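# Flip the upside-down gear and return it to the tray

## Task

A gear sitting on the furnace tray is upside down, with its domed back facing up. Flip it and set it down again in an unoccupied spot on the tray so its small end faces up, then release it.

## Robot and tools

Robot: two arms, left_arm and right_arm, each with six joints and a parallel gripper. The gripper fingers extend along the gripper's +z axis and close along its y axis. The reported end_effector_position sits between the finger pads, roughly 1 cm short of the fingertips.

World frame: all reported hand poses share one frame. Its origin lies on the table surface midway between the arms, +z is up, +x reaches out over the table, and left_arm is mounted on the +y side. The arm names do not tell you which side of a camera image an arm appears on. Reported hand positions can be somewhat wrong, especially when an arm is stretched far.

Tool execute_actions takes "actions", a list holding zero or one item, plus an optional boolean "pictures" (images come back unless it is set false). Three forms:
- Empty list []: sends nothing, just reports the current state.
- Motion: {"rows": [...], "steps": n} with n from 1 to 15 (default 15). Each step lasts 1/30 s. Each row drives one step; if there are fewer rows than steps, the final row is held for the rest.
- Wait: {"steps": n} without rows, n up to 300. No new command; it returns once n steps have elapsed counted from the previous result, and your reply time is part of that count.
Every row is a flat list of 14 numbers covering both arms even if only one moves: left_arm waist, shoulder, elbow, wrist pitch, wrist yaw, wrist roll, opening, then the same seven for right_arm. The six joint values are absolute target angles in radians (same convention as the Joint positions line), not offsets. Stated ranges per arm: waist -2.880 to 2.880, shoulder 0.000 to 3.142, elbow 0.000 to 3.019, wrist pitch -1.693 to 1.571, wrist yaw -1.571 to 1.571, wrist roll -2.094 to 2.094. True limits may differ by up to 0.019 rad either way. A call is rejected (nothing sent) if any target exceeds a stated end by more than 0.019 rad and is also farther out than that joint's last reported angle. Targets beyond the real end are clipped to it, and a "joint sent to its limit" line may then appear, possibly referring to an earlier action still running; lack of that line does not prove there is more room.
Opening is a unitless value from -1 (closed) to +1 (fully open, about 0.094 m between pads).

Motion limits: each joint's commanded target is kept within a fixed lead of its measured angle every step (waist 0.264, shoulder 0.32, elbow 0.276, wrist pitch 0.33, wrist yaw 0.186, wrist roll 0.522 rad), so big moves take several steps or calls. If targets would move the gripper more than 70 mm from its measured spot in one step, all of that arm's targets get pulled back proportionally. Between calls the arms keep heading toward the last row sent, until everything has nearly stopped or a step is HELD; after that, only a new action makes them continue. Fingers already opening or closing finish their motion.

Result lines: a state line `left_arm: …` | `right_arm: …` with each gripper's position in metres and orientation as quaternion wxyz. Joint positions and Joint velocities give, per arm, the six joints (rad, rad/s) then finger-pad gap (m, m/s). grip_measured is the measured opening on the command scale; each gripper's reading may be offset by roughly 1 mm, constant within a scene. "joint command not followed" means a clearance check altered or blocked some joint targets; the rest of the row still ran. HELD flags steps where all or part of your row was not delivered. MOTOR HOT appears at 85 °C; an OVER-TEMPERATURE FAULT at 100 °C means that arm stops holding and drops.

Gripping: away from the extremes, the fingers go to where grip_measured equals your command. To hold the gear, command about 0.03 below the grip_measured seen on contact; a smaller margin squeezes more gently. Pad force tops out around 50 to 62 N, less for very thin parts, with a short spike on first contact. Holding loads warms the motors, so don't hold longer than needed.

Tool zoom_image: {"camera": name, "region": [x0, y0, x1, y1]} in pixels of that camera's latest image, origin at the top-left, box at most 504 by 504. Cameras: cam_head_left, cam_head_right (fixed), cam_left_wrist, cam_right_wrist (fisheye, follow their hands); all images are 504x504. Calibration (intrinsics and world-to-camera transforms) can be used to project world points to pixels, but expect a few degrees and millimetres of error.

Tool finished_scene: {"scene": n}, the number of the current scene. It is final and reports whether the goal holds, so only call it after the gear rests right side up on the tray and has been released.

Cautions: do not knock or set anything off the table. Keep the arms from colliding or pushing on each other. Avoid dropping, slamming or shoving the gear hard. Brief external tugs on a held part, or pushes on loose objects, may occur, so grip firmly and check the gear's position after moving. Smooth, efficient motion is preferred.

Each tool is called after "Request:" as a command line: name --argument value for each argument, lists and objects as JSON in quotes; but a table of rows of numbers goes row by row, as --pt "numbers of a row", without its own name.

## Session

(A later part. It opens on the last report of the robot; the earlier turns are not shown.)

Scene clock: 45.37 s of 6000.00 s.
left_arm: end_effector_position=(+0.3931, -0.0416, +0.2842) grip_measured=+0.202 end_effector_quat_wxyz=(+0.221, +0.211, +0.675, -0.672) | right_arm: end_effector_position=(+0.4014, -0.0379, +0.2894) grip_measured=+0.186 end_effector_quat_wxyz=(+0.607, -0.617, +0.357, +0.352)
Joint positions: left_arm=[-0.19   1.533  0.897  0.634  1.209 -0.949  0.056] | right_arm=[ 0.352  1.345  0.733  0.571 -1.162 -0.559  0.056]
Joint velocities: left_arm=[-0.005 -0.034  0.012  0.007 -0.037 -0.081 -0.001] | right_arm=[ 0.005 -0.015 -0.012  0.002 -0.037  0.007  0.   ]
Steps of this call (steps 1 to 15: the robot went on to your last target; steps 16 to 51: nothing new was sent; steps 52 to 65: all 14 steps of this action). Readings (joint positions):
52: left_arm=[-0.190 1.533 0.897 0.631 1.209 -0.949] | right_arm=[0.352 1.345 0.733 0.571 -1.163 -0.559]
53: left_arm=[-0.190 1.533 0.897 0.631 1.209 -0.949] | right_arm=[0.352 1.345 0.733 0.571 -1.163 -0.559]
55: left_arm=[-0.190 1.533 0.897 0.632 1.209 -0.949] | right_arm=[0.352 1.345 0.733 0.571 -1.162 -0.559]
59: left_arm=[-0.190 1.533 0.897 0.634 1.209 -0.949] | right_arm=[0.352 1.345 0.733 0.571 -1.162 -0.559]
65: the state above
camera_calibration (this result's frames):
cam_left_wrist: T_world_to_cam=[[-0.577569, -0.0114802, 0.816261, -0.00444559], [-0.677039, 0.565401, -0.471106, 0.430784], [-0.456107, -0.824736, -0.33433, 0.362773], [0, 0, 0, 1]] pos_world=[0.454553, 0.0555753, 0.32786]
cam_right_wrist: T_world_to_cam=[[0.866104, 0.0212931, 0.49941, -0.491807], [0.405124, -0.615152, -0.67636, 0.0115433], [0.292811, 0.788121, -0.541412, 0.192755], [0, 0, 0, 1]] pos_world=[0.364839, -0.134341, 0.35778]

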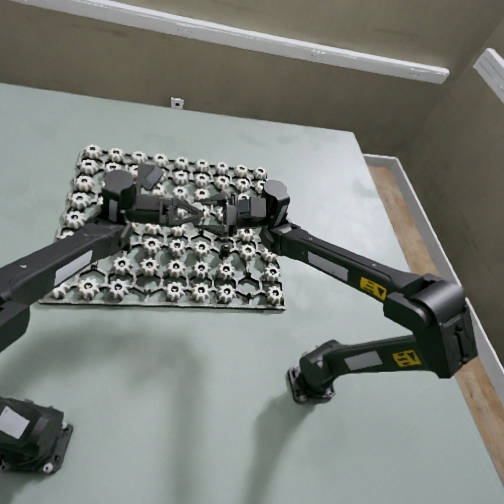

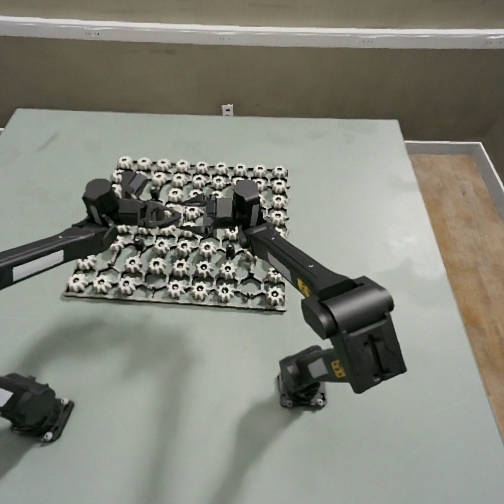

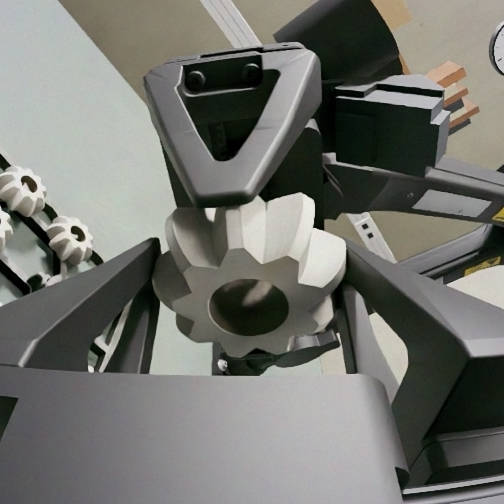

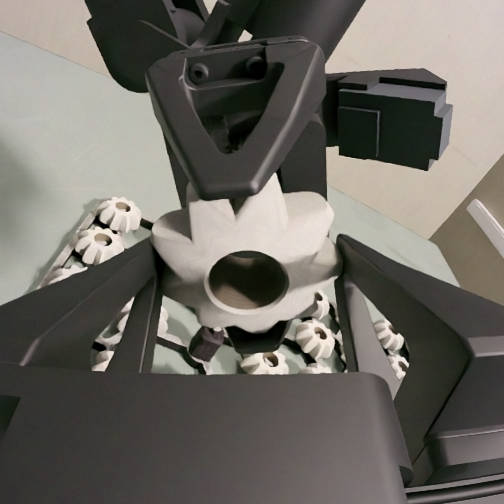

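Request:
execute_actions --actions '[{"rows":[[-0.195,1.535,0.92,0.646,1.207,-0.95,0.15, 0.352,1.33,0.758,0.595,-1.165,-0.565,0.2],[-0.195,1.535,0.92,0.646,1.207,-0.95,0.15, 0.352,1.33,0.758,0.595,-1.165,-0.565,0.3],[-0.195,1.535,0.92,0.646,1.207,-0.95,0.15, 0.352,1.33,0.758,0.595,-1.165,-0.565,0.4],[-0.195,1.535,0.92,0.646,1.207,-0.95,0.15, 0.35,1.33,0.758,0.595,-1.165,-0.565,0.5],[-0.195,1.535,0.92,0.646,1.207,-0.95,0.15, 0.34,1.33,0.758,0.595,-1.165,-0.565,0.6],[-0.195,1.535,0.92,0.646,1.207,-0.95,0.15, 0.33,1.33,0.758,0.595,-1.175,-0.565,0.65],[-0.195,1.535,0.92,0.646,1.207,-0.95,0.15, 0.315,1.33,0.758,0.595,-1.19,-0.565,0.65],[-0.195,1.535,0.92,0.646,1.207,-0.95,0.15, 0.30,1.33,0.758,0.595,-1.21,-0.565,0.65],[-0.195,1.535,0.92,0.646,1.207,-0.95,0.15, 0.28,1.33,0.758,0.595,-1.235,-0.565,0.65],[-0.195,1.535,0.92,0.646,1.207,-0.95,0.15, 0.26,1.33,0.758,0.595,-1.26,-0.565,0.65],[-0.195,1.535,0.92,0.646,1.207,-0.95,0.15, 0.24,1.33,0.758,0.595,-1.285,-0.565,0.65],[-0.195,1.535,0.92,0.646,1.207,-0.95,0.15, 0.22,1.33,0.758,0.595,-1.31,-0.565,0.65],[-0.195,1.535,0.92,0.646,1.207,-0.95,0.15, 0.2,1.33,0.758,0.595,-1.335,-0.565,0.65],[-0.19,1.535,0.92,0.646,1.207,-0.95,0.15, 0.18,1.33,0.758,0.595,-1.36,-0.565,0.65],[-0.185,1.535,0.93,0.646,1.207,-0.95,0.15, 0.165,1.33,0.758,0.595,-1.38,-0.565,0.65]],"steps":15}]' --pictures false

Request:
execute_actions --actions '[{"rows":[[-0.175,1.535,0.94,0.63,1.2,-0.95,0.15, 0.15,1.33,0.758,0.595,-1.39,-0.565,0.65],[-0.165,1.535,0.95,0.61,1.19,-0.955,0.15, 0.14,1.33,0.758,0.595,-1.4,-0.565,0.65],[-0.155,1.535,0.96,0.58,1.17,-0.96,0.15, 0.13,1.33,0.758,0.595,-1.4,-0.565,0.65],[-0.148,1.535,0.97,0.54,1.145,-0.965,0.15, 0.13,1.33,0.758,0.595,-1.4,-0.565,0.65],[-0.141,1.535,0.98,0.5,1.12,-0.97,0.15, 0.13,1.33,0.758,0.595,-1.4,-0.565,0.65],[-0.134,1.535,0.99,0.46,1.09,-0.975,0.15, 0.13,1.33,0.758,0.595,-1.4,-0.565,0.65],[-0.127,1.535,1.0,0.42,1.06,-0.98,0.15, 0.13,1.33,0.758,0.595,-1.4,-0.565,0.65],[-0.12,1.535,1.01,0.38,1.03,-0.985,0.15, 0.13,1.33,0.758,0.595,-1.4,-0.565,0.65],[-0.113,1.535,1.02,0.34,1.0,-0.99,0.15, 0.13,1.33,0.758,0.595,-1.4,-0.565,0.65],[-0.106,1.535,1.03,0.3,0.97,-0.995,0.15, 0.13,1.33,0.758,0.595,-1.4,-0.565,0.65],[-0.099,1.535,1.04,0.26,0.94,-1.0,0.15, 0.13,1.33,0.758,0.595,-1.4,-0.565,0.65],[-0.092,1.535,1.05,0.22,0.91,-1.005,0.15, 0.13,1.33,0.758,0.595,-1.4,-0.565,0.65],[-0.085,1.535,1.06,0.18,0.88,-1.01,0.15, 0.13,1.33,0.758,0.595,-1.4,-0.565,0.65],[-0.078,1.535,1.07,0.14,0.85,-1.015,0.15, 0.13,1.33,0.758,0.595,-1.4,-0.565,0.65],[-0.071,1.535,1.08,0.1,0.82,-1.02,0.15, 0.13,1.33,0.758,0.595,-1.4,-0.565,0.65]],"steps":15}]' --pictures false

Request:
execute_actions --actions '[{"rows":[[-0.065,1.538,1.09,0.057,0.79,-1.025,0.15, 0.13,1.33,0.758,0.595,-1.4,-0.565,0.65],[-0.059,1.541,1.1,0.014,0.76,-1.03,0.15, 0.13,1.33,0.758,0.595,-1.4,-0.565,0.65],[-0.053,1.544,1.11,-0.029,0.73,-1.035,0.15, 0.13,1.33,0.758,0.595,-1.4,-0.565,0.65],[-0.047,1.547,1.12,-0.072,0.70,-1.04,0.15, 0.13,1.33,0.758,0.595,-1.4,-0.565,0.65],[-0.041,1.55,1.13,-0.115,0.67,-1.045,0.15, 0.13,1.33,0.758,0.595,-1.4,-0.565,0.65],[-0.035,1.553,1.14,-0.158,0.64,-1.05,0.15, 0.13,1.33,0.758,0.595,-1.4,-0.565,0.65],[-0.029,1.556,1.15,-0.201,0.61,-1.055,0.15, 0.13,1.33,0.758,0.595,-1.4,-0.565,0.65],[-0.023,1.559,1.16,-0.244,0.58,-1.06,0.15, 0.13,1.33,0.758,0.595,-1.4,-0.565,0.65],[-0.017,1.562,1.17,-0.287,0.55,-1.065,0.15, 0.13,1.33,0.758,0.595,-1.4,-0.565,0.65],[-0.011,1.565,1.18,-0.33,0.52,-1.07,0.15, 0.13,1.33,0.758,0.595,-1.4,-0.565,0.65],[-0.005,1.568,1.19,-0.373,0.49,-1.07,0.15, 0.13,1.33,0.758,0.595,-1.4,-0.565,0.65],[0.001,1.571,1.2,-0.416,0.46,-1.07,0.15, 0.13,1.33,0.758,0.595,-1.4,-0.565,0.65],[0.007,1.574,1.21,-0.459,0.43,-1.07,0.15, 0.13,1.33,0.758,0.595,-1.4,-0.565,0.65],[0.013,1.577,1.22,-0.502,0.40,-1.07,0.15, 0.13,1.33,0.758,0.595,-1.4,-0.565,0.65],[0.019,1.58,1.23,-0.545,0.37,-1.07,0.15, 0.13,1.33,0.758,0.595,-1.4,-0.565,0.65]],"steps":15}]' --pictures false

Request:
execute_actions --actions '[{"rows":[[0.024,1.582,1.235,-0.59,0.34,-1.07,0.15, 0.13,1.33,0.758,0.595,-1.4,-0.565,0.65],[0.029,1.584,1.24,-0.635,0.31,-1.07,0.15, 0.13,1.33,0.758,0.595,-1.4,-0.565,0.65],[0.034,1.586,1.245,-0.68,0.28,-1.07,0.15, 0.13,1.33,0.758,0.595,-1.4,-0.565,0.65],[0.039,1.588,1.245,-0.725,0.25,-1.07,0.15, 0.13,1.33,0.758,0.595,-1.4,-0.565,0.65],[0.044,1.59,1.245,-0.77,0.22,-1.07,0.15, 0.13,1.33,0.758,0.595,-1.4,-0.565,0.65],[0.048,1.592,1.245,-0.815,0.19,-1.07,0.15, 0.13,1.33,0.758,0.595,-1.4,-0.565,0.65],[0.052,1.594,1.245,-0.86,0.16,-1.07,0.15, 0.13,1.33,0.758,0.595,-1.4,-0.565,0.65],[0.056,1.596,1.245,-0.905,0.13,-1.07,0.15, 0.13,1.33,0.758,0.595,-1.4,-0.565,0.65],[0.06,1.598,1.245,-0.95,0.10,-1.07,0.15, 0.13,1.33,0.758,0.595,-1.4,-0.565,0.65],[0.06,1.6,1.245,-0.995,0.075,-1.07,0.15, 0.13,1.33,0.758,0.595,-1.4,-0.565,0.65],[0.06,1.602,1.245,-1.04,0.05,-1.07,0.15, 0.13,1.33,0.758,0.595,-1.4,-0.565,0.65],[0.06,1.604,1.245,-1.08,0.03,-1.07,0.15, 0.13,1.33,0.758,0.595,-1.4,-0.565,0.65],[0.06,1.604,1.245,-1.12,0.015,-1.07,0.15, 0.13,1.33,0.758,0.595,-1.4,-0.565,0.65],[0.06,1.604,1.245,-1.15,0.0,-1.07,0.15, 0.13,1.33,0.758,0.595,-1.4,-0.565,0.65],[0.06,1.604,1.245,-1.17,-0.003,-1.07,0.15, 0.13,1.33,0.758,0.595,-1.4,-0.565,0.65]],"steps":15}]' --pictures false

Request:
execute_actions --actions '[{"steps":8}]'

Scene clock: 53.57 s of 6000.00 s.
left_arm: end_effector_position=(+0.3934, -0.0417, +0.2829) grip_measured=+0.202 end_effector_quat_wxyz=(+0.220, +0.210, +0.676, -0.672) | right_arm: end_effector_position=(+0.4119, -0.0765, +0.2918) grip_measured=+0.648 end_effector_quat_wxyz=(+0.607, -0.620, +0.346, +0.357)
Joint positions: left_arm=[-0.19   1.535  0.897  0.634  1.209 -0.949  0.056] | right_arm=[ 0.246  1.344  0.733  0.58  -1.288 -0.559  0.077]
Joint velocities: left_arm=[-0.015 -0.005  0.012 -0.012 -0.066 -0.051 -0.001] | right_arm=[ 0.034 -0.005 -0.007 -0.007 -0.037  0.007  0.   ]
A step of this action was HELD (marked below), so the robot has no last target. An arm can still carry out its HELD step.
Steps of this call (steps 1 to 15: the robot went on to your last target; steps 16 to 90: nothing new was sent; then 4.70 s passed at rest; steps 91 to 105: all 15 steps of this action). Readings (joint positions):
91: left_arm=[-0.190 1.533 0.897 0.634 1.209 -0.949] | right_arm=[0.352 1.345 0.733 0.571 -1.162 -0.559]
92: left_arm=[-0.190 1.533 0.897 0.634 1.209 -0.949] | right_arm=[0.352 1.345 0.733 0.571 -1.163 -0.559]
94: left_arm=[-0.190 1.534 0.897 0.634 1.209 -0.949] | right_arm=[0.352 1.345 0.733 0.577 -1.163 -0.559]
98: left_arm=[-0.190 1.535 0.897 0.634 1.209 -0.949] | right_arm=[0.339 1.344 0.733 0.580 -1.194 -0.559]
103: left_arm=[-0.190 1.535 0.897 0.634 1.209 -0.949] | right_arm=[0.256 1.344 0.733 0.580 -1.290 -0.559] HELD
104: left_arm=[-0.190 1.535 0.897 0.634 1.209 -0.949] | right_arm=[0.247 1.344 0.733 0.580 -1.289 -0.559] HELD
105: the state above HELD
joint command not followed: on one or more control steps a check withheld the commanded joint targets of the right arm, and it was not sent them on those steps. On the call's last step the targets were still withheld.
cause: the commanded joint targets would bring two parts of the arm too close to each other (its wrist (the part past joint 4) and its wrist camera, with joints 5 (wrist yaw) and 6 (wrist roll) between them); next, command targets that bring no two parts of the arm closer together.

Scene clock: 54.07 s of 6000.00 s.
left_arm: end_effector_position=(+0.4869, +0.0167, +0.2391) grip_measured=+0.202 end_effector_quat_wxyz=(+0.217, -0.059, +0.788, -0.573) | right_arm: end_effector_position=(+0.4055, -0.0684, +0.2918) grip_measured=+0.648 end_effector_quat_wxyz=(+0.603, -0.624, +0.340, +0.363)
Joint positions: left_arm=[-0.096  1.538  0.982  0.174  0.843 -0.991  0.056] | right_arm=[ 0.269  1.344  0.733  0.58  -1.288 -0.559  0.077]
Joint velocities: left_arm=[ 0.23  -0.005  0.31  -1.15  -0.755 -0.154  0.001] | right_arm=[-0.015 -0.015 -0.002 -0.022 -0.037 -0.007  0.   ]
A step of this action was HELD (marked below), so the robot has no last target. An arm can still carry out its HELD step.
Steps of this call (steps 1 to 15: all 15 steps of this action). Readings (joint positions):
1: left_arm=[-0.190 1.535 0.897 0.633 1.207 -0.949] | right_arm=[0.250 1.344 0.733 0.580 -1.288 -0.559] HELD
2: left_arm=[-0.190 1.535 0.897 0.628 1.201 -0.949] | right_arm=[0.254 1.344 0.733 0.580 -1.288 -0.559] HELD
3: left_arm=[-0.188 1.535 0.897 0.615 1.188 -0.949] | right_arm=[0.259 1.344 0.733 0.580 -1.288 -0.559] HELD
4: left_arm=[-0.187 1.535 0.897 0.593 1.168 -0.949] | right_arm=[0.264 1.344 0.733 0.580 -1.288 -0.559] HELD
5: left_arm=[-0.182 1.535 0.898 0.563 1.144 -0.951] | right_arm=[0.267 1.344 0.733 0.580 -1.288 -0.559] HELD
6: left_arm=[-0.177 1.535 0.900 0.528 1.117 -0.954] | right_arm=[0.268 1.344 0.733 0.580 -1.288 -0.559] HELD
7: left_arm=[-0.170 1.535 0.904 0.491 1.088 -0.957] | right_arm=[0.269 1.344 0.733 0.580 -1.288 -0.559] HELD
8: left_arm=[-0.161 1.536 0.909 0.452 1.058 -0.960] | right_arm=[0.269 1.344 0.733 0.580 -1.288 -0.559] HELD
9: left_arm=[-0.152 1.536 0.917 0.412 1.027 -0.964] | right_arm=[0.269 1.344 0.733 0.580 -1.288 -0.559] HELD
10: left_arm=[-0.143 1.537 0.926 0.372 0.996 -0.968] | right_arm=[0.269 1.344 0.733 0.580 -1.288 -0.559] HELD
11: left_arm=[-0.133 1.538 0.936 0.332 0.965 -0.972] | right_arm=[0.269 1.344 0.733 0.580 -1.288 -0.559] HELD
12: left_arm=[-0.123 1.538 0.947 0.292 0.934 -0.977] | right_arm=[0.269 1.344 0.733 0.580 -1.288 -0.559] HELD
13: left_arm=[-0.113 1.538 0.959 0.253 0.904 -0.981] | right_arm=[0.269 1.344 0.733 0.580 -1.288 -0.559] HELD
14: left_arm=[-0.105 1.538 0.970 0.213 0.873 -0.986] | right_arm=[0.269 1.344 0.733 0.580 -1.288 -0.559] HELD
15: the state above HELD
joint command not followed: on one or more control steps a check withheld the commanded joint targets of the right arm, and it was not sent them on those steps. On the call's last step the targets were still withheld.
cause: the commanded joint targets would bring two parts of the arm too close to each other (its wrist (the part past joint 4) and its wrist camera, with joints 5 (wrist yaw) and 6 (wrist roll) between them); next, command targets that bring no two parts of the arm closer together.

Scene clock: 54.57 s of 6000.00 s.
left_arm: end_effector_position=(+0.5209, +0.1246, +0.1593) grip_measured=+0.202 end_effector_quat_wxyz=(+0.154, -0.341, +0.865, -0.333) | right_arm: end_effector_position=(+0.4055, -0.0684, +0.2918) grip_measured=+0.648 end_effector_quat_wxyz=(+0.603, -0.624, +0.340, +0.363)
Joint positions: left_arm=[-0.009  1.577  1.129 -0.464  0.393 -1.053  0.056] | right_arm=[ 0.269  1.344  0.733  0.58  -1.288 -0.559  0.077]
Joint velocities: left_arm=[ 0.151  0.103  0.256 -1.253 -0.769 -0.007 -0.   ] | right_arm=[-0.005 -0.024 -0.017 -0.002 -0.022  0.037 -0.001]
A step of this action was HELD (marked below), so the robot has no last target. An arm can still carry out its HELD step.
Steps of this call (steps 1 to 15: all 15 steps of this action). Readings (joint positions):
1: left_arm=[-0.089 1.538 0.993 0.133 0.813 -0.995] | right_arm=[0.269 1.344 0.733 0.580 -1.288 -0.559] HELD
2: left_arm=[-0.082 1.538 1.004 0.092 0.783 -1.000] | right_arm=[0.269 1.344 0.733 0.580 -1.288 -0.559] HELD
3: left_arm=[-0.075 1.538 1.015 0.050 0.753 -1.005] | right_arm=[0.269 1.344 0.733 0.580 -1.288 -0.559] HELD
4: left_arm=[-0.069 1.539 1.026 0.008 0.723 -1.010] | right_arm=[0.269 1.344 0.733 0.580 -1.288 -0.559] HELD
5: left_arm=[-0.064 1.540 1.036 -0.034 0.693 -1.015] | right_arm=[0.269 1.344 0.733 0.580 -1.288 -0.559] HELD
6: left_arm=[-0.059 1.542 1.046 -0.077 0.663 -1.019] | right_arm=[0.269 1.344 0.733 0.580 -1.288 -0.559] HELD
7: left_arm=[-0.054 1.545 1.056 -0.120 0.633 -1.024] | right_arm=[0.269 1.344 0.733 0.580 -1.288 -0.559] HELD
8: left_arm=[-0.049 1.548 1.065 -0.163 0.603 -1.029] | right_arm=[0.269 1.344 0.733 0.580 -1.288 -0.559] HELD
9: left_arm=[-0.044 1.552 1.075 -0.206 0.573 -1.034] | right_arm=[0.269 1.344 0.733 0.580 -1.288 -0.559] HELD
10: left_arm=[-0.039 1.556 1.084 -0.249 0.543 -1.039] | right_arm=[0.269 1.344 0.733 0.580 -1.288 -0.559] HELD
11: left_arm=[-0.033 1.560 1.093 -0.292 0.513 -1.043] | right_arm=[0.269 1.344 0.733 0.580 -1.288 -0.559] HELD
12: left_arm=[-0.028 1.564 1.102 -0.335 0.483 -1.047] | right_arm=[0.269 1.344 0.733 0.580 -1.288 -0.559] HELD
13: left_arm=[-0.022 1.569 1.111 -0.378 0.453 -1.049] | right_arm=[0.269 1.344 0.733 0.580 -1.288 -0.559] HELD
14: left_arm=[-0.016 1.573 1.120 -0.421 0.423 -1.052] | right_arm=[0.269 1.344 0.733 0.580 -1.288 -0.559] HELD
15: the state above HELD
joint command not followed: on one or more control steps a check withheld the commanded joint targets of the right arm, and it was not sent them on those steps. On the call's last step the targets were still withheld.
cause: the commanded joint targets would bring two parts of the arm too close to each other (its wrist (the part past joint 4) and its wrist camera, with joints 5 (wrist yaw) and 6 (wrist roll) between them); next, command targets that bring no two parts of the arm closer together.

Scene clock: 55.07 s of 6000.00 s.
left_arm: end_effector_position=(+0.4150, +0.2364, +0.1017) grip_measured=+0.202 end_effector_quat_wxyz=(+0.012, -0.459, +0.888, -0.010) | right_arm: end_effector_position=(+0.4055, -0.0684, +0.2918) grip_measured=+0.648 end_effector_quat_wxyz=(+0.603, -0.624, +0.340, +0.363)
Joint positions: left_arm=[ 0.051  1.602  1.172 -1.109  0.004 -1.06   0.056] | right_arm=[ 0.269  1.344  0.733  0.58  -1.288 -0.559  0.077]
Joint velocities: left_arm=[-0.005  0.054  0.002 -0.916 -0.227  0.051 -0.001] | right_arm=[-0.015 -0.015 -0.012 -0.012 -0.037 -0.037  0.001]
A step of this action was HELD (marked below), so the robot has no last target. An arm can still carry out its HELD step.
Steps of this call (steps 1 to 15: all 15 steps of this action). Readings (joint positions):
1: left_arm=[-0.003 1.580 1.137 -0.507 0.363 -1.055] | right_arm=[0.269 1.344 0.733 0.580 -1.288 -0.559] HELD
2: left_arm=[0.003 1.583 1.146 -0.550 0.333 -1.056] | right_arm=[0.269 1.344 0.733 0.580 -1.288 -0.559] HELD
3: left_arm=[0.010 1.586 1.153 -0.594 0.303 -1.057] | right_arm=[0.269 1.344 0.733 0.580 -1.288 -0.559] HELD
4: left_arm=[0.015 1.588 1.160 -0.638 0.273 -1.057] | right_arm=[0.269 1.344 0.733 0.580 -1.288 -0.559] HELD
5: left_arm=[0.021 1.588 1.165 -0.682 0.243 -1.058] | right_arm=[0.269 1.344 0.733 0.580 -1.288 -0.559] HELD
6: left_arm=[0.026 1.589 1.168 -0.726 0.214 -1.058] | right_arm=[0.269 1.344 0.733 0.580 -1.288 -0.559] HELD
7: left_arm=[0.031 1.589 1.170 -0.770 0.184 -1.058] | right_arm=[0.269 1.344 0.733 0.580 -1.288 -0.559] HELD
8: left_arm=[0.036 1.589 1.171 -0.814 0.155 -1.059] | right_arm=[0.269 1.344 0.733 0.580 -1.288 -0.559] HELD
9: left_arm=[0.040 1.590 1.172 -0.859 0.125 -1.059] | right_arm=[0.269 1.344 0.733 0.580 -1.288 -0.559] HELD
10: left_arm=[0.044 1.591 1.172 -0.904 0.097 -1.059] | right_arm=[0.269 1.344 0.733 0.580 -1.288 -0.559] HELD
11: left_arm=[0.047 1.593 1.172 -0.949 0.071 -1.059] | right_arm=[0.269 1.344 0.733 0.580 -1.288 -0.559] HELD
12: left_arm=[0.049 1.595 1.172 -0.993 0.048 -1.060] | right_arm=[0.269 1.344 0.733 0.580 -1.288 -0.559] HELD
13: left_arm=[0.050 1.598 1.172 -1.035 0.030 -1.060] | right_arm=[0.269 1.344 0.733 0.580 -1.288 -0.559] HELD
14: left_arm=[0.051 1.600 1.172 -1.075 0.014 -1.060] | right_arm=[0.269 1.344 0.733 0.580 -1.288 -0.559] HELD
15: the state above HELD
joint command not followed: on one or more control steps a check withheld the commanded joint targets of the right arm, and it was not sent them on those steps. On the call's last step the targets were still withheld.
cause: the commanded joint targets would bring two parts of the arm too close to each other (its wrist (the part past joint 4) and its wrist camera, with joints 5 (wrist yaw) and 6 (wrist roll) between them); next, command targets that bring no two parts of the arm closer together.

Scene clock: 55.33 s of 6000.00 s.
left_arm: end_effector_position=(+0.4020, +0.2386, +0.1006) grip_measured=+0.202 end_effector_quat_wxyz=(-0.010, -0.459, +0.888, +0.007) | right_arm: end_effector_position=(+0.4055, -0.0684, +0.2918) grip_measured=+0.648 end_effector_quat_wxyz=(+0.603, -0.624, +0.340, +0.363)
Joint positions: left_arm=[ 0.051  1.605  1.172 -1.162  0.    -1.06   0.056] | right_arm=[ 0.269  1.344  0.733  0.58  -1.288 -0.559  0.077]
Joint velocities: left_arm=[ 0.005 -0.015 -0.017 -0.002  0.066  0.022 -0.   ] | right_arm=[-0.015 -0.015  0.002 -0.022 -0.066  0.007 -0.   ]
Steps of this call (steps 1 to 8: nothing new was sent). Readings (joint positions):
1: left_arm=[0.051 1.604 1.172 -1.134 0.001 -1.060] | right_arm=[0.269 1.344 0.733 0.580 -1.288 -0.559]
2: left_arm=[0.051 1.605 1.172 -1.149 0.000 -1.060] | right_arm=[0.269 1.344 0.733 0.580 -1.288 -0.559]
4: left_arm=[0.051 1.605 1.172 -1.160 0.000 -1.060] | right_arm=[0.269 1.344 0.733 0.580 -1.288 -0.559]
8: the state above
camera_calibration (this result's frames):
cam_left_wrist: T_world_to_cam=[[0.817597, -0.575298, -0.0238183, -0.188041], [-0.455426, -0.671442, 0.584597, 0.291714], [-0.35231, -0.467117, -0.810974, 0.457412], [0, 0, 0, 1]] pos_world=[0.447747, 0.301354, 0.195935]
cam_right_wrist: T_world_to_cam=[[0.860291, 0.0541359, 0.506921, -0.493437], [0.436524, -0.591846, -0.677617, -0.0180896], [0.263336, 0.804231, -0.532792, 0.227386], [0, 0, 0, 1]] pos_world=[0.372517, -0.166864, 0.359025]

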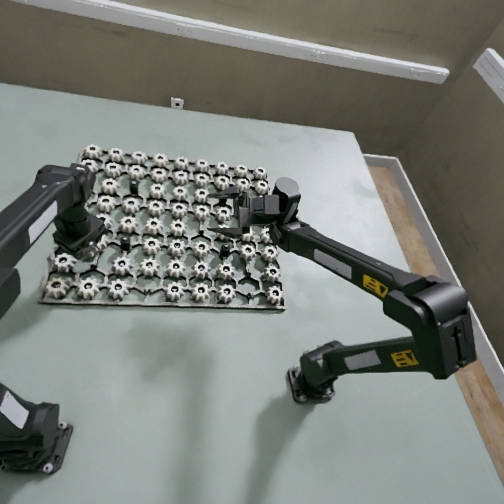

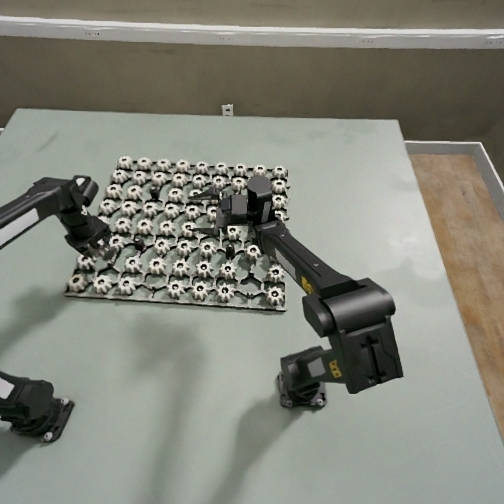

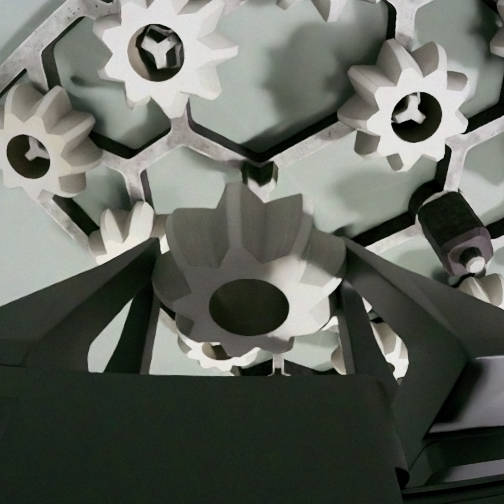

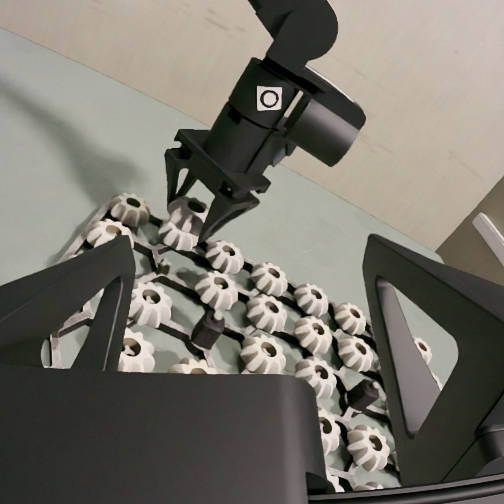

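Request:
zoom_image --camera "cam_left_wrist" --region '[200, 110, 320, 230]'

Region (200, 110, 320, 230) of cam_left_wrist's 504x504 image, scaled by 4.200, with more detail than that image has.

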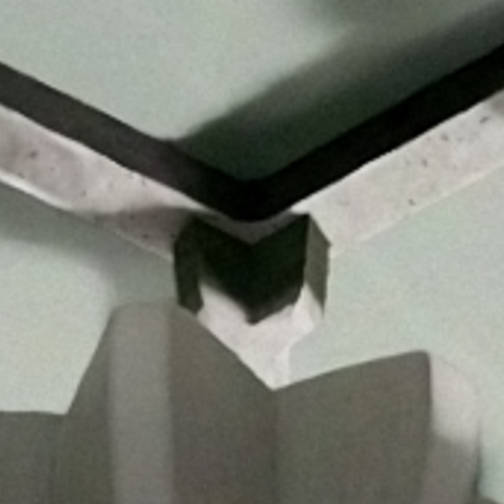

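Request:
execute_actions --actions '[{"rows":[[0.05,1.608,1.2,-1.15,0,-1.07,0.15, 0.269,1.34,0.75,0.59,-1.27,-0.56,0.65],[0.043,1.612,1.18,-1.14,0,-1.07,0.15, 0.269,1.34,0.75,0.59,-1.27,-0.56,0.65],[0.038,1.616,1.172,-1.128,0,-1.07,0.15, 0.269,1.34,0.75,0.59,-1.27,-0.56,0.65],[0.034,1.62,1.164,-1.116,0,-1.07,0.15, 0.269,1.34,0.75,0.59,-1.27,-0.56,0.65],[0.031,1.624,1.156,-1.104,0,-1.07,0.15, 0.269,1.34,0.75,0.59,-1.27,-0.56,0.65],[0.028,1.628,1.148,-1.092,0,-1.07,0.15, 0.269,1.34,0.75,0.59,-1.27,-0.56,0.65],[0.026,1.632,1.14,-1.08,0,-1.07,0.15, 0.269,1.34,0.75,0.59,-1.27,-0.56,0.65],[0.026,1.635,1.132,-1.068,0,-1.07,0.15, 0.269,1.34,0.75,0.59,-1.27,-0.56,0.65],[0.026,1.638,1.124,-1.056,0,-1.07,0.15, 0.269,1.34,0.75,0.59,-1.27,-0.56,0.65],[0.026,1.641,1.116,-1.044,0,-1.07,0.15, 0.269,1.34,0.75,0.59,-1.27,-0.56,0.65],[0.026,1.643,1.11,-1.032,0,-1.07,0.15, 0.269,1.34,0.75,0.59,-1.27,-0.56,0.65],[0.026,1.643,1.11,-1.022,0,-1.07,0.15, 0.269,1.34,0.75,0.59,-1.27,-0.56,0.65]],"steps":15}]' --pictures false

Request:
execute_actions --actions '[{"steps":5}]'

Scene clock: 60.87 s of 6000.00 s.
left_arm: end_effector_position=(+0.3975, +0.2343, +0.0566) grip_measured=+0.202 end_effector_quat_wxyz=(-0.008, -0.454, +0.891, +0.005) | right_arm: end_effector_position=(+0.4082, -0.0683, +0.2917) grip_measured=+0.648 end_effector_quat_wxyz=(+0.606, -0.621, +0.344, +0.359)
Joint positions: left_arm=[ 0.04   1.648  1.095 -1.037  0.    -1.06   0.056] | right_arm=[ 0.269  1.344  0.733  0.58  -1.273 -0.559  0.077]
Joint velocities: left_arm=[-0.005  0.083 -0.042  0.066  0.066 -0.037  0.001] | right_arm=[-0.005  0.015 -0.002 -0.007  0.007  0.037  0.   ]
Steps of this call (steps 1 to 90: nothing new was sent; then 2.03 s passed at rest; steps 91 to 105: all 15 steps of this action). Readings (joint positions):
91: left_arm=[0.051 1.605 1.172 -1.162 0.000 -1.060] | right_arm=[0.269 1.344 0.733 0.580 -1.281 -0.559]
92: left_arm=[0.051 1.605 1.172 -1.159 0.000 -1.060] | right_arm=[0.269 1.344 0.733 0.580 -1.276 -0.559]
94: left_arm=[0.051 1.606 1.168 -1.144 0.000 -1.060] | right_arm=[0.269 1.344 0.733 0.580 -1.273 -0.559]
98: left_arm=[0.048 1.614 1.144 -1.098 0.000 -1.060] | right_arm=[0.269 1.344 0.733 0.580 -1.273 -0.559]
105: the state above

Scene clock: 61.03 s of 6000.00 s.
left_arm: end_effector_position=(+0.3982, +0.2342, +0.0548) grip_measured=+0.202 end_effector_quat_wxyz=(-0.007, -0.454, +0.891, +0.005) | right_arm: end_effector_position=(+0.4082, -0.0683, +0.2917) grip_measured=+0.648 end_effector_quat_wxyz=(+0.606, -0.621, +0.344, +0.359)
Joint positions: left_arm=[ 0.04   1.651  1.094 -1.031  0.    -1.06   0.056] | right_arm=[ 0.269  1.344  0.733  0.58  -1.273 -0.559  0.077]
Joint velocities: left_arm=[-0.015 -0.015 -0.027  0.022  0.007 -0.095 -0.   ] | right_arm=[-0.005 -0.015  0.007 -0.017  0.007 -0.007  0.   ]
Steps of this call (steps 1 to 5: the robot went on to your last target). Readings (joint positions):
1: left_arm=[0.040 1.651 1.095 -1.035 0.000 -1.060] | right_arm=[0.269 1.344 0.733 0.580 -1.273 -0.559]
2: left_arm=[0.040 1.651 1.094 -1.034 0.000 -1.060] | right_arm=[0.269 1.344 0.733 0.580 -1.273 -0.559]
4: left_arm=[0.040 1.651 1.094 -1.032 0.000 -1.060] | right_arm=[0.269 1.344 0.733 0.580 -1.273 -0.559]
5: the state above
camera_calibration (this result's frames):
cam_left_wrist: T_world_to_cam=[[0.811561, -0.584017, -0.0171477, -0.184389], [-0.46699, -0.666018, 0.581671, 0.317348], [-0.351126, -0.464053, -0.813244, 0.415813], [0, 0, 0, 1]] pos_world=[0.443844, 0.296632, 0.150404]
cam_right_wrist: T_world_to_cam=[[0.860956, 0.0409115, 0.507031, -0.49692], [0.427321, -0.598906, -0.67728, -0.0160826], [0.275956, 0.799773, -0.533114, 0.221198], [0, 0, 0, 1]] pos_world=[0.373658, -0.166211, 0.358985]

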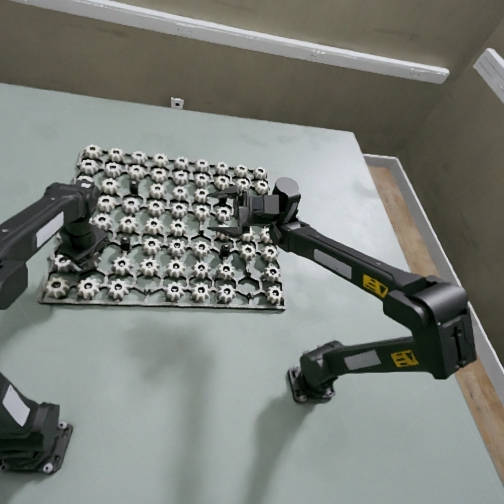

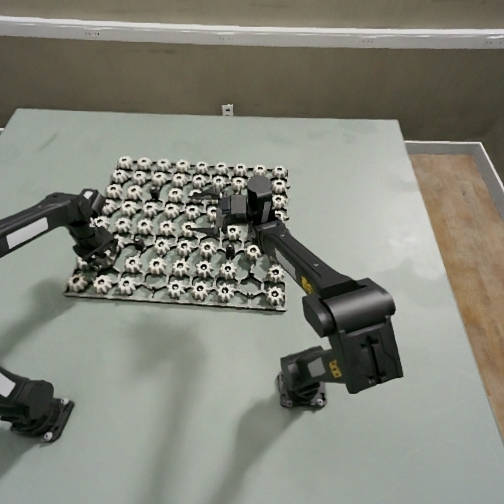

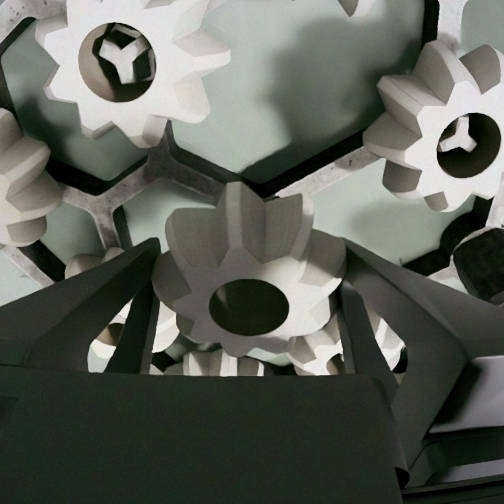

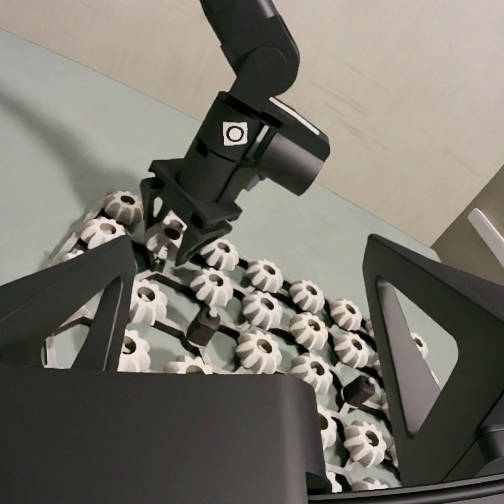

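Request:
execute_actions --actions '[{"rows":[[0.023,1.64,1.115,-1.016,0,-1.07,0.15, 0.269,1.34,0.75,0.59,-1.27,-0.56,0.65],[0.02,1.64,1.115,-1.009,0,-1.07,0.15, 0.269,1.34,0.75,0.59,-1.27,-0.56,0.65]],"steps":10}]' --pictures false

Scene clock: 67.47 s of 6000.00 s.
left_arm: end_effector_position=(+0.4010, +0.2319, +0.0547) grip_measured=+0.202 end_effector_quat_wxyz=(-0.002, -0.452, +0.892, +0.001) | right_arm: end_effector_position=(+0.4082, -0.0683, +0.2917) grip_measured=+0.648 end_effector_quat_wxyz=(+0.606, -0.621, +0.344, +0.359)
Joint positions: left_arm=[ 0.036  1.651  1.094 -1.018  0.    -1.06   0.056] | right_arm=[ 0.269  1.344  0.733  0.58  -1.273 -0.559  0.077]
Joint velocities: left_arm=[-0.015 -0.015  0.002 -0.007  0.081 -0.081 -0.002] | right_arm=[ 0.005 -0.015 -0.007 -0.002  0.037  0.007  0.   ]
Steps of this call (steps 1 to 15: the robot went on to your last target; steps 16 to 90: nothing new was sent; then 3.10 s passed at rest; steps 91 to 100: all 10 steps of this action). Readings (joint positions):
91: left_arm=[0.040 1.651 1.094 -1.029 0.000 -1.060] | right_arm=[0.269 1.344 0.733 0.580 -1.273 -0.559]
92: left_arm=[0.040 1.651 1.094 -1.027 0.000 -1.060] | right_arm=[0.269 1.344 0.733 0.580 -1.273 -0.559]
94: left_arm=[0.039 1.651 1.094 -1.021 0.000 -1.060] | right_arm=[0.269 1.344 0.733 0.580 -1.273 -0.559]
98: left_arm=[0.036 1.651 1.094 -1.018 0.000 -1.060] | right_arm=[0.269 1.344 0.733 0.580 -1.273 -0.559]
100: the state above

Request:
execute_actions --actions '[{"rows":[[0.025,1.65,1.115,-1.009,0,-1.07,0.15, 0.269,1.34,0.75,0.59,-1.27,-0.56,0.65],[0.025,1.656,1.115,-1.009,0,-1.07,0.15, 0.269,1.34,0.75,0.59,-1.27,-0.56,0.65],[0.025,1.661,1.115,-1.009,0,-1.07,0.15, 0.269,1.34,0.75,0.59,-1.27,-0.56,0.65],[0.025,1.665,1.115,-1.009,0,-1.07,0.15, 0.269,1.34,0.75,0.59,-1.27,-0.56,0.65],[0.025,1.668,1.115,-1.008,0,-1.07,0.15, 0.269,1.34,0.75,0.59,-1.27,-0.56,0.65],[0.025,1.671,1.115,-1.007,0,-1.07,0.15, 0.269,1.34,0.75,0.59,-1.27,-0.56,0.65],[0.025,1.674,1.115,-1.006,0,-1.07,0.15, 0.269,1.34,0.75,0.59,-1.27,-0.56,0.65],[0.025,1.677,1.115,-1.005,0,-1.07,0.15, 0.269,1.34,0.75,0.59,-1.27,-0.56,0.65],[0.025,1.68,1.115,-1.004,0,-1.07,0.15, 0.269,1.34,0.75,0.59,-1.27,-0.56,0.65],[0.025,1.683,1.115,-1.003,0,-1.07,0.15, 0.269,1.34,0.75,0.59,-1.27,-0.56,0.65],[0.025,1.686,1.115,-1.002,0,-1.07,0.15, 0.269,1.34,0.75,0.59,-1.27,-0.56,0.65],[0.025,1.689,1.115,-1.001,0,-1.07,0.15, 0.269,1.34,0.75,0.59,-1.27,-0.56,0.65],[0.025,1.692,1.115,-1.0,0,-1.07,0.15, 0.269,1.34,0.75,0.59,-1.27,-0.56,0.65],[0.025,1.695,1.115,-0.998,0,-1.07,0.15, 0.269,1.34,0.75,0.59,-1.27,-0.56,0.65],[0.025,1.698,1.115,-0.996,0,-1.07,0.15, 0.269,1.34,0.75,0.59,-1.27,-0.56,0.65]],"steps":15}]' --pictures false

Request:
execute_actions --actions '[{"steps":6}]'

Scene clock: 69.67 s of 6000.00 s.
left_arm: end_effector_position=(+0.4003, +0.2317, +0.0390) grip_measured=+0.202 end_effector_quat_wxyz=(-0.014, -0.452, +0.892, +0.008) | right_arm: end_effector_position=(+0.4082, -0.0683, +0.2917) grip_measured=+0.648 end_effector_quat_wxyz=(+0.606, -0.621, +0.344, +0.359)
Joint positions: left_arm=[ 0.036  1.689  1.094 -1.008  0.002 -1.06   0.056] | right_arm=[ 0.269  1.344  0.733  0.58  -1.273 -0.559  0.077]
Joint velocities: left_arm=[-0.015  0.063  0.012  0.051 -0.007 -0.066 -0.   ] | right_arm=[-0.015  0.005  0.017  0.012 -0.022 -0.022 -0.001]
Steps of this call (steps 1 to 15: the robot went on to your last target; steps 16 to 51: nothing new was sent; steps 52 to 66: all 15 steps of this action). Readings (joint positions):
52: left_arm=[0.036 1.651 1.094 -1.018 0.000 -1.060] | right_arm=[0.269 1.344 0.733 0.580 -1.273 -0.559]
53: left_arm=[0.036 1.651 1.094 -1.018 0.000 -1.060] | right_arm=[0.269 1.344 0.733 0.580 -1.273 -0.559]
55: left_arm=[0.036 1.652 1.094 -1.018 0.000 -1.060] | right_arm=[0.269 1.344 0.733 0.580 -1.273 -0.559]
59: left_arm=[0.036 1.662 1.094 -1.015 0.000 -1.060] | right_arm=[0.269 1.344 0.733 0.580 -1.273 -0.559]
66: the state above

Scene clock: 69.87 s of 6000.00 s.
left_arm: end_effector_position=(+0.4006, +0.2314, +0.0365) grip_measured=+0.202 end_effector_quat_wxyz=(-0.015, -0.452, +0.892, +0.009) | right_arm: end_effector_position=(+0.4082, -0.0683, +0.2917) grip_measured=+0.648 end_effector_quat_wxyz=(+0.606, -0.621, +0.344, +0.359)
Joint positions: left_arm=[ 0.035  1.694  1.094 -1.005  0.002 -1.06   0.056] | right_arm=[ 0.269  1.344  0.733  0.58  -1.273 -0.559  0.077]
Joint velocities: left_arm=[ 0.005 -0.005 -0.007 -0.012  0.051 -0.022  0.001] | right_arm=[-0.024 -0.005 -0.012  0.007 -0.037 -0.037 -0.001]
Steps of this call (steps 1 to 6: the robot went on to your last target). Readings (joint positions):
1: left_arm=[0.035 1.691 1.094 -1.006 0.002 -1.060] | right_arm=[0.269 1.344 0.733 0.580 -1.273 -0.559]
2: left_arm=[0.035 1.693 1.094 -1.006 0.002 -1.060] | right_arm=[0.269 1.344 0.733 0.580 -1.273 -0.559]
4: left_arm=[0.035 1.694 1.094 -1.005 0.002 -1.060] | right_arm=[0.269 1.344 0.733 0.580 -1.273 -0.559]
6: the state above
camera_calibration (this result's frames):
cam_left_wrist: T_world_to_cam=[[0.808271, -0.587991, -0.0310452, -0.18558], [-0.460105, -0.663618, 0.589843, 0.323543], [-0.367425, -0.462469, -0.806921, 0.406398], [0, 0, 0, 1]] pos_world=[0.448184, 0.293536, 0.13133]
cam_right_wrist: T_world_to_cam=[[0.860956, 0.0409115, 0.507031, -0.49692], [0.427321, -0.598906, -0.67728, -0.0160826], [0.275956, 0.799773, -0.533114, 0.221198], [0, 0, 0, 1]] pos_world=[0.373658, -0.166211, 0.358985]

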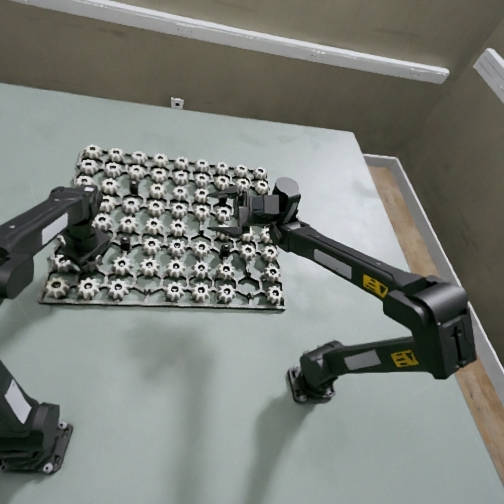

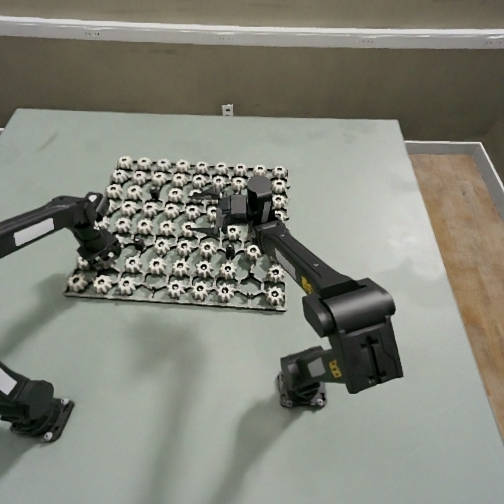

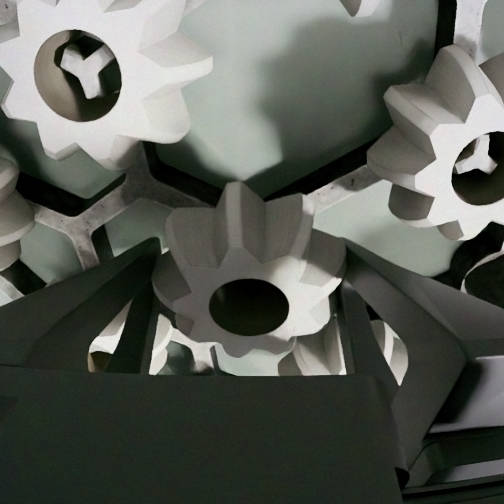

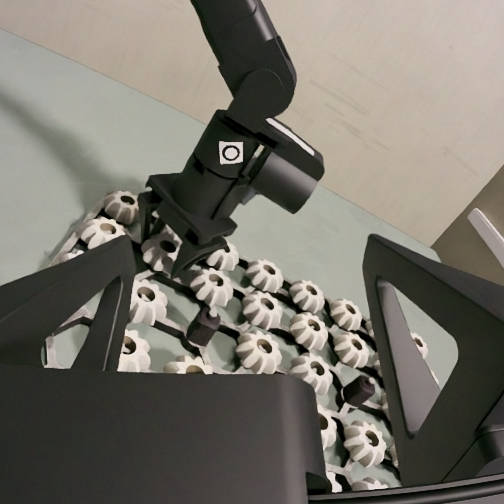

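Request:
execute_actions --actions '[{"rows":[[0.03,1.702,1.115,-0.996,0,-1.07,0.15, 0.269,1.34,0.75,0.59,-1.27,-0.56,0.65],[0.03,1.705,1.115,-0.995,0,-1.07,0.15, 0.269,1.34,0.75,0.59,-1.27,-0.56,0.65],[0.03,1.708,1.115,-0.994,0,-1.07,0.15, 0.269,1.34,0.75,0.59,-1.27,-0.56,0.65],[0.03,1.711,1.115,-0.993,0,-1.07,0.15, 0.269,1.34,0.75,0.59,-1.27,-0.56,0.65],[0.03,1.714,1.115,-0.992,0,-1.07,0.15, 0.269,1.34,0.75,0.59,-1.27,-0.56,0.65],[0.03,1.717,1.115,-0.991,0,-1.07,0.15, 0.269,1.34,0.75,0.59,-1.27,-0.56,0.65],[0.03,1.72,1.115,-0.989,0,-1.07,0.15, 0.269,1.34,0.75,0.59,-1.27,-0.56,0.65],[0.03,1.722,1.115,-0.987,0,-1.07,0.15, 0.269,1.34,0.75,0.59,-1.27,-0.56,0.65]],"steps":15}]'

Scene clock: 71.37 s of 6000.00 s.
left_arm: end_effector_position=(+0.4004, +0.2307, +0.0271) grip_measured=+0.202 end_effector_quat_wxyz=(-0.022, -0.452, +0.892, +0.011) | right_arm: end_effector_position=(+0.4082, -0.0683, +0.2917) grip_measured=+0.648 end_effector_quat_wxyz=(+0.606, -0.621, +0.344, +0.359)
Joint positions: left_arm=[ 0.035  1.717  1.094 -0.996  0.006 -1.06   0.056] | right_arm=[ 0.269  1.344  0.733  0.58  -1.273 -0.559  0.077]
Joint velocities: left_arm=[ 0.005  0.005 -0.002  0.002  0.007  0.051 -0.001] | right_arm=[-0.005 -0.005 -0.007 -0.012 -0.022 -0.051 -0.001]
Steps of this call (steps 1 to 15: the robot went on to your last target; steps 16 to 30: nothing new was sent; steps 31 to 45: all 15 steps of this action). Readings (joint positions):
31: left_arm=[0.035 1.695 1.094 -1.005 0.002 -1.060] | right_arm=[0.269 1.344 0.733 0.580 -1.273 -0.559]
32: left_arm=[0.035 1.695 1.094 -1.005 0.002 -1.060] | right_arm=[0.269 1.344 0.733 0.580 -1.273 -0.559]
34: left_arm=[0.035 1.696 1.094 -1.004 0.002 -1.060] | right_arm=[0.269 1.344 0.733 0.580 -1.273 -0.559]
38: left_arm=[0.035 1.706 1.094 -1.000 0.004 -1.060] | right_arm=[0.269 1.344 0.733 0.580 -1.273 -0.559]
45: the state above
camera_calibration (this result's frames):
cam_left_wrist: T_world_to_cam=[[0.807854, -0.587941, -0.0411969, -0.185652], [-0.451632, -0.662438, 0.597666, 0.324693], [-0.378683, -0.464221, -0.800686, 0.403192], [0, 0, 0, 1]] pos_world=[0.449303, 0.293107, 0.121124]
cam_right_wrist: T_world_to_cam=[[0.860956, 0.0409115, 0.507031, -0.49692], [0.427321, -0.598906, -0.67728, -0.0160826], [0.275956, 0.799773, -0.533114, 0.221198], [0, 0, 0, 1]] pos_world=[0.373658, -0.166211, 0.358985]

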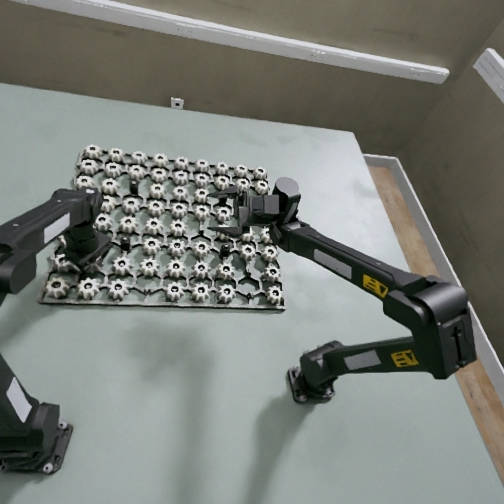

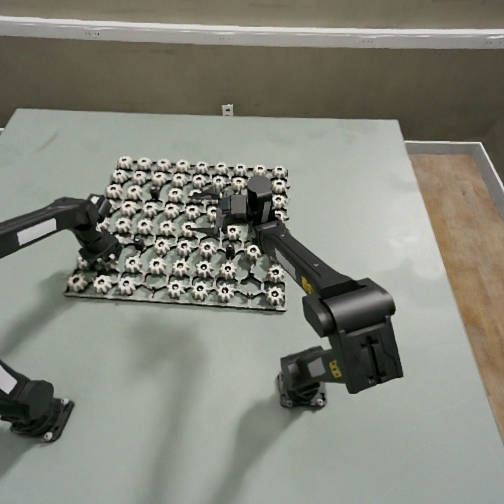

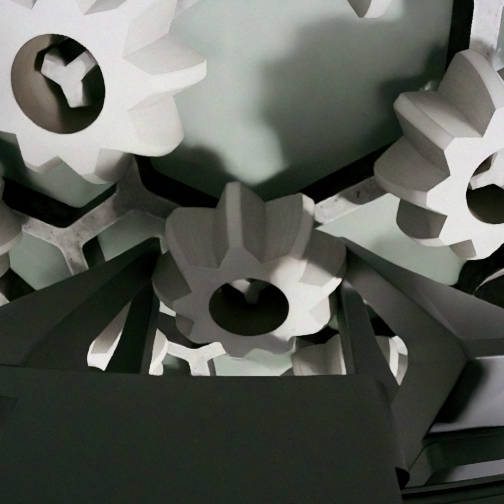

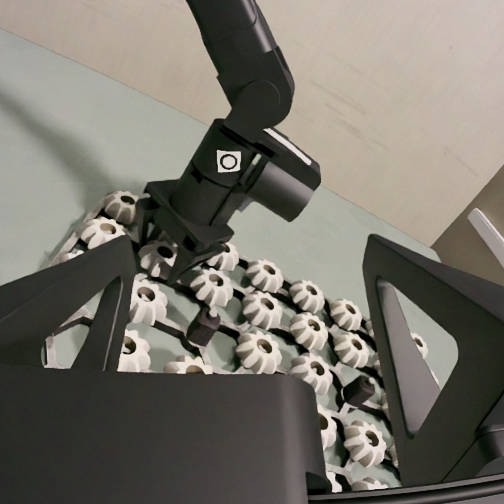

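A few more mm, then release and lift.

Request:
execute_actions --actions '[{"rows":[[0.03,1.726,1.115,-0.986,0.004,-1.07,0.15, 0.269,1.34,0.75,0.59,-1.27,-0.56,0.65],[0.03,1.729,1.115,-0.985,0.004,-1.07,0.15, 0.269,1.34,0.75,0.59,-1.27,-0.56,0.65],[0.03,1.732,1.115,-0.984,0.004,-1.07,0.15, 0.269,1.34,0.75,0.59,-1.27,-0.56,0.65],[0.03,1.734,1.115,-0.984,0.004,-1.07,0.15, 0.269,1.34,0.75,0.59,-1.27,-0.56,0.65],[0.03,1.734,1.115,-0.984,0.004,-1.07,0.15, 0.269,1.34,0.75,0.59,-1.27,-0.56,0.65],[0.03,1.734,1.115,-0.984,0.004,-1.07,0.15, 0.269,1.34,0.75,0.59,-1.27,-0.56,0.65],[0.03,1.734,1.115,-0.984,0.004,-1.07,0.15, 0.269,1.34,0.75,0.59,-1.27,-0.56,0.65],[0.03,1.734,1.115,-0.984,0.004,-1.07,0.15, 0.269,1.34,0.75,0.59,-1.27,-0.56,0.65],[0.03,1.725,1.115,-0.984,0.004,-1.07,0.19, 0.269,1.34,0.75,0.59,-1.27,-0.56,0.65],[0.03,1.72,1.115,-0.984,0.004,-1.07,0.23, 0.269,1.34,0.75,0.59,-1.27,-0.56,0.65],[0.03,1.715,1.115,-0.984,0.004,-1.07,0.28, 0.269,1.34,0.75,0.59,-1.27,-0.56,0.65],[0.03,1.71,1.115,-0.984,0.004,-1.07,0.34, 0.269,1.34,0.75,0.59,-1.27,-0.56,0.65],[0.03,1.71,1.115,-0.984,0.004,-1.07,0.4, 0.269,1.34,0.75,0.59,-1.27,-0.56,0.65]],"steps":14}]' --pictures false

Request:
execute_actions --actions '[{"rows":[[0.03,1.7,1.115,-0.99,0.004,-1.07,0.4, 0.269,1.34,0.75,0.59,-1.27,-0.56,0.65],[0.03,1.69,1.115,-0.995,0.004,-1.07,0.4, 0.269,1.34,0.75,0.59,-1.27,-0.56,0.65],[0.03,1.68,1.115,-1.0,0.004,-1.07,0.4, 0.269,1.34,0.75,0.59,-1.27,-0.56,0.65],[0.03,1.67,1.115,-1.004,0.004,-1.07,0.4, 0.269,1.34,0.75,0.59,-1.27,-0.56,0.65],[0.03,1.658,1.115,-1.008,0.004,-1.07,0.4, 0.269,1.34,0.75,0.59,-1.27,-0.56,0.65],[0.03,1.646,1.115,-1.012,0.004,-1.07,0.4, 0.269,1.34,0.75,0.59,-1.27,-0.56,0.65],[0.03,1.634,1.115,-1.016,0.004,-1.07,0.4, 0.269,1.34,0.75,0.59,-1.27,-0.56,0.65],[0.03,1.622,1.115,-1.02,0.004,-1.07,0.4, 0.269,1.34,0.75,0.59,-1.27,-0.56,0.65],[0.03,1.61,1.115,-1.024,0.004,-1.07,0.4, 0.269,1.34,0.75,0.59,-1.27,-0.56,0.65],[0.03,1.598,1.115,-1.028,0.004,-1.07,0.4, 0.269,1.34,0.75,0.59,-1.27,-0.56,0.65],[0.03,1.586,1.115,-1.032,0.004,-1.07,0.4, 0.269,1.34,0.75,0.59,-1.27,-0.56,0.65],[0.03,1.574,1.115,-1.036,0.004,-1.07,0.4, 0.269,1.34,0.75,0.59,-1.27,-0.56,0.65],[0.03,1.562,1.115,-1.04,0.004,-1.07,0.4, 0.269,1.34,0.75,0.59,-1.27,-0.56,0.65],[0.03,1.55,1.115,-1.044,0.004,-1.07,0.4, 0.269,1.34,0.75,0.59,-1.27,-0.56,0.65],[0.03,1.54,1.115,-1.048,0.004,-1.07,0.4, 0.269,1.34,0.75,0.59,-1.27,-0.56,0.65]],"steps":15}]'

Scene clock: 74.00 s of 6000.00 s.
left_arm: end_effector_position=(+0.4003, +0.2305, +0.0236) grip_measured=+0.391 end_effector_quat_wxyz=(-0.024, -0.452, +0.892, +0.012) | right_arm: end_effector_position=(+0.4082, -0.0683, +0.2917) grip_measured=+0.648 end_effector_quat_wxyz=(+0.606, -0.621, +0.344, +0.359)
Joint positions: left_arm=[ 0.035  1.725  1.094 -0.993  0.008 -1.06   0.065] | right_arm=[ 0.269  1.344  0.733  0.58  -1.273 -0.559  0.077]
Joint velocities: left_arm=[-0.005 -0.005 -0.007  0.007 -0.007  0.037  0.012] | right_arm=[ 0.005  0.005 -0.007  0.002 -0.022  0.022 -0.   ]
Steps of this call (steps 1 to 15: the robot went on to your last target; steps 16 to 65: nothing new was sent; steps 66 to 79: all 14 steps of this action). Readings (joint positions):
66: left_arm=[0.035 1.717 1.094 -0.996 0.007 -1.060] | right_arm=[0.269 1.344 0.733 0.580 -1.273 -0.559]
67: left_arm=[0.035 1.717 1.094 -0.996 0.007 -1.060] | right_arm=[0.269 1.344 0.733 0.580 -1.273 -0.559]
69: left_arm=[0.035 1.719 1.094 -0.995 0.007 -1.060] | right_arm=[0.269 1.344 0.733 0.580 -1.273 -0.559]
73: left_arm=[0.035 1.725 1.094 -0.994 0.009 -1.060] | right_arm=[0.269 1.344 0.733 0.580 -1.273 -0.559]
79: the state above

Scene clock: 74.50 s of 6000.00 s.
left_arm: end_effector_position=(+0.4016, +0.2304, +0.0846) grip_measured=+0.398 end_effector_quat_wxyz=(+0.020, -0.452, +0.892, -0.018) | right_arm: end_effector_position=(+0.4082, -0.0683, +0.2917) grip_measured=+0.648 end_effector_quat_wxyz=(+0.606, -0.621, +0.344, +0.359)
Joint positions: left_arm=[ 0.035  1.58   1.094 -1.033  0.007 -1.06   0.066] | right_arm=[ 0.269  1.344  0.733  0.58  -1.273 -0.559  0.077]
Joint velocities: left_arm=[-0.005 -0.425 -0.002 -0.125 -0.11  -0.007 -0.001] | right_arm=[-0.015  0.015 -0.002 -0.002 -0.007  0.051 -0.   ]
Steps of this call (steps 1 to 15: all 15 steps of this action). Readings (joint positions):
1: left_arm=[0.035 1.725 1.094 -0.993 0.007 -1.060] | right_arm=[0.269 1.344 0.733 0.580 -1.273 -0.559]
2: left_arm=[0.035 1.725 1.094 -0.993 0.007 -1.060] | right_arm=[0.269 1.344 0.733 0.580 -1.273 -0.559]
4: left_arm=[0.035 1.720 1.094 -0.994 0.007 -1.060] | right_arm=[0.269 1.344 0.733 0.580 -1.273 -0.559]
8: left_arm=[0.035 1.687 1.094 -1.005 0.007 -1.060] | right_arm=[0.269 1.344 0.733 0.580 -1.273 -0.559]
15: the state above
camera_calibration (this result's frames):
cam_left_wrist: T_world_to_cam=[[0.807578, -0.587906, 0.0467292, -0.191813], [-0.508962, -0.654718, 0.558839, 0.315201], [-0.29795, -0.47509, -0.827959, 0.421891], [0, 0, 0, 1]] pos_world=[0.441032, 0.294036, 0.182125]
cam_right_wrist: T_world_to_cam=[[0.860956, 0.0409115, 0.507031, -0.49692], [0.427321, -0.598906, -0.67728, -0.0160826], [0.275956, 0.799773, -0.533114, 0.221198], [0, 0, 0, 1]] pos_world=[0.373658, -0.166211, 0.358985]

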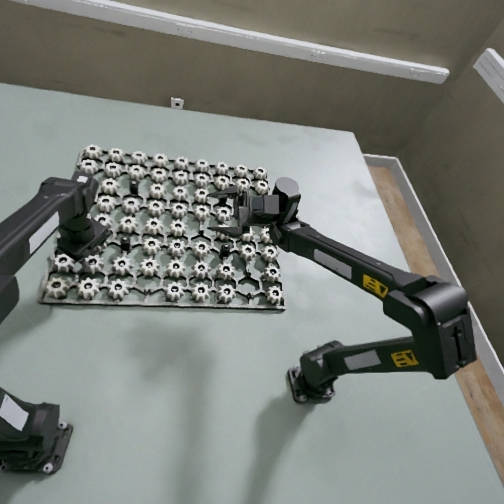

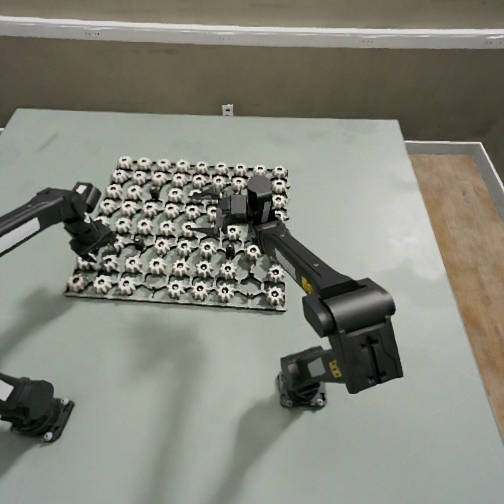

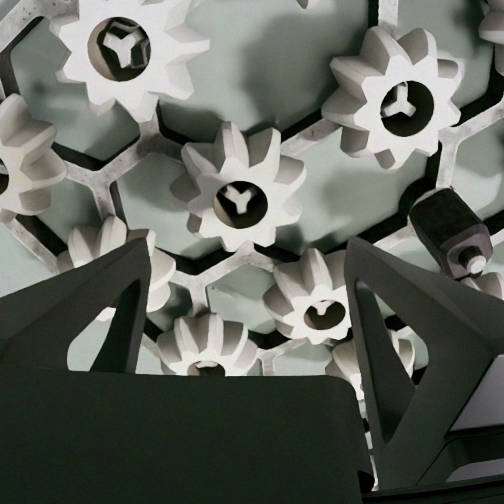

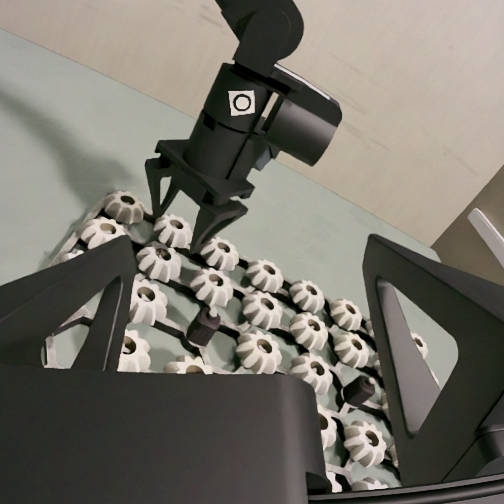

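Request:
finished_scene --scene 1

The scene is finished: the task was done.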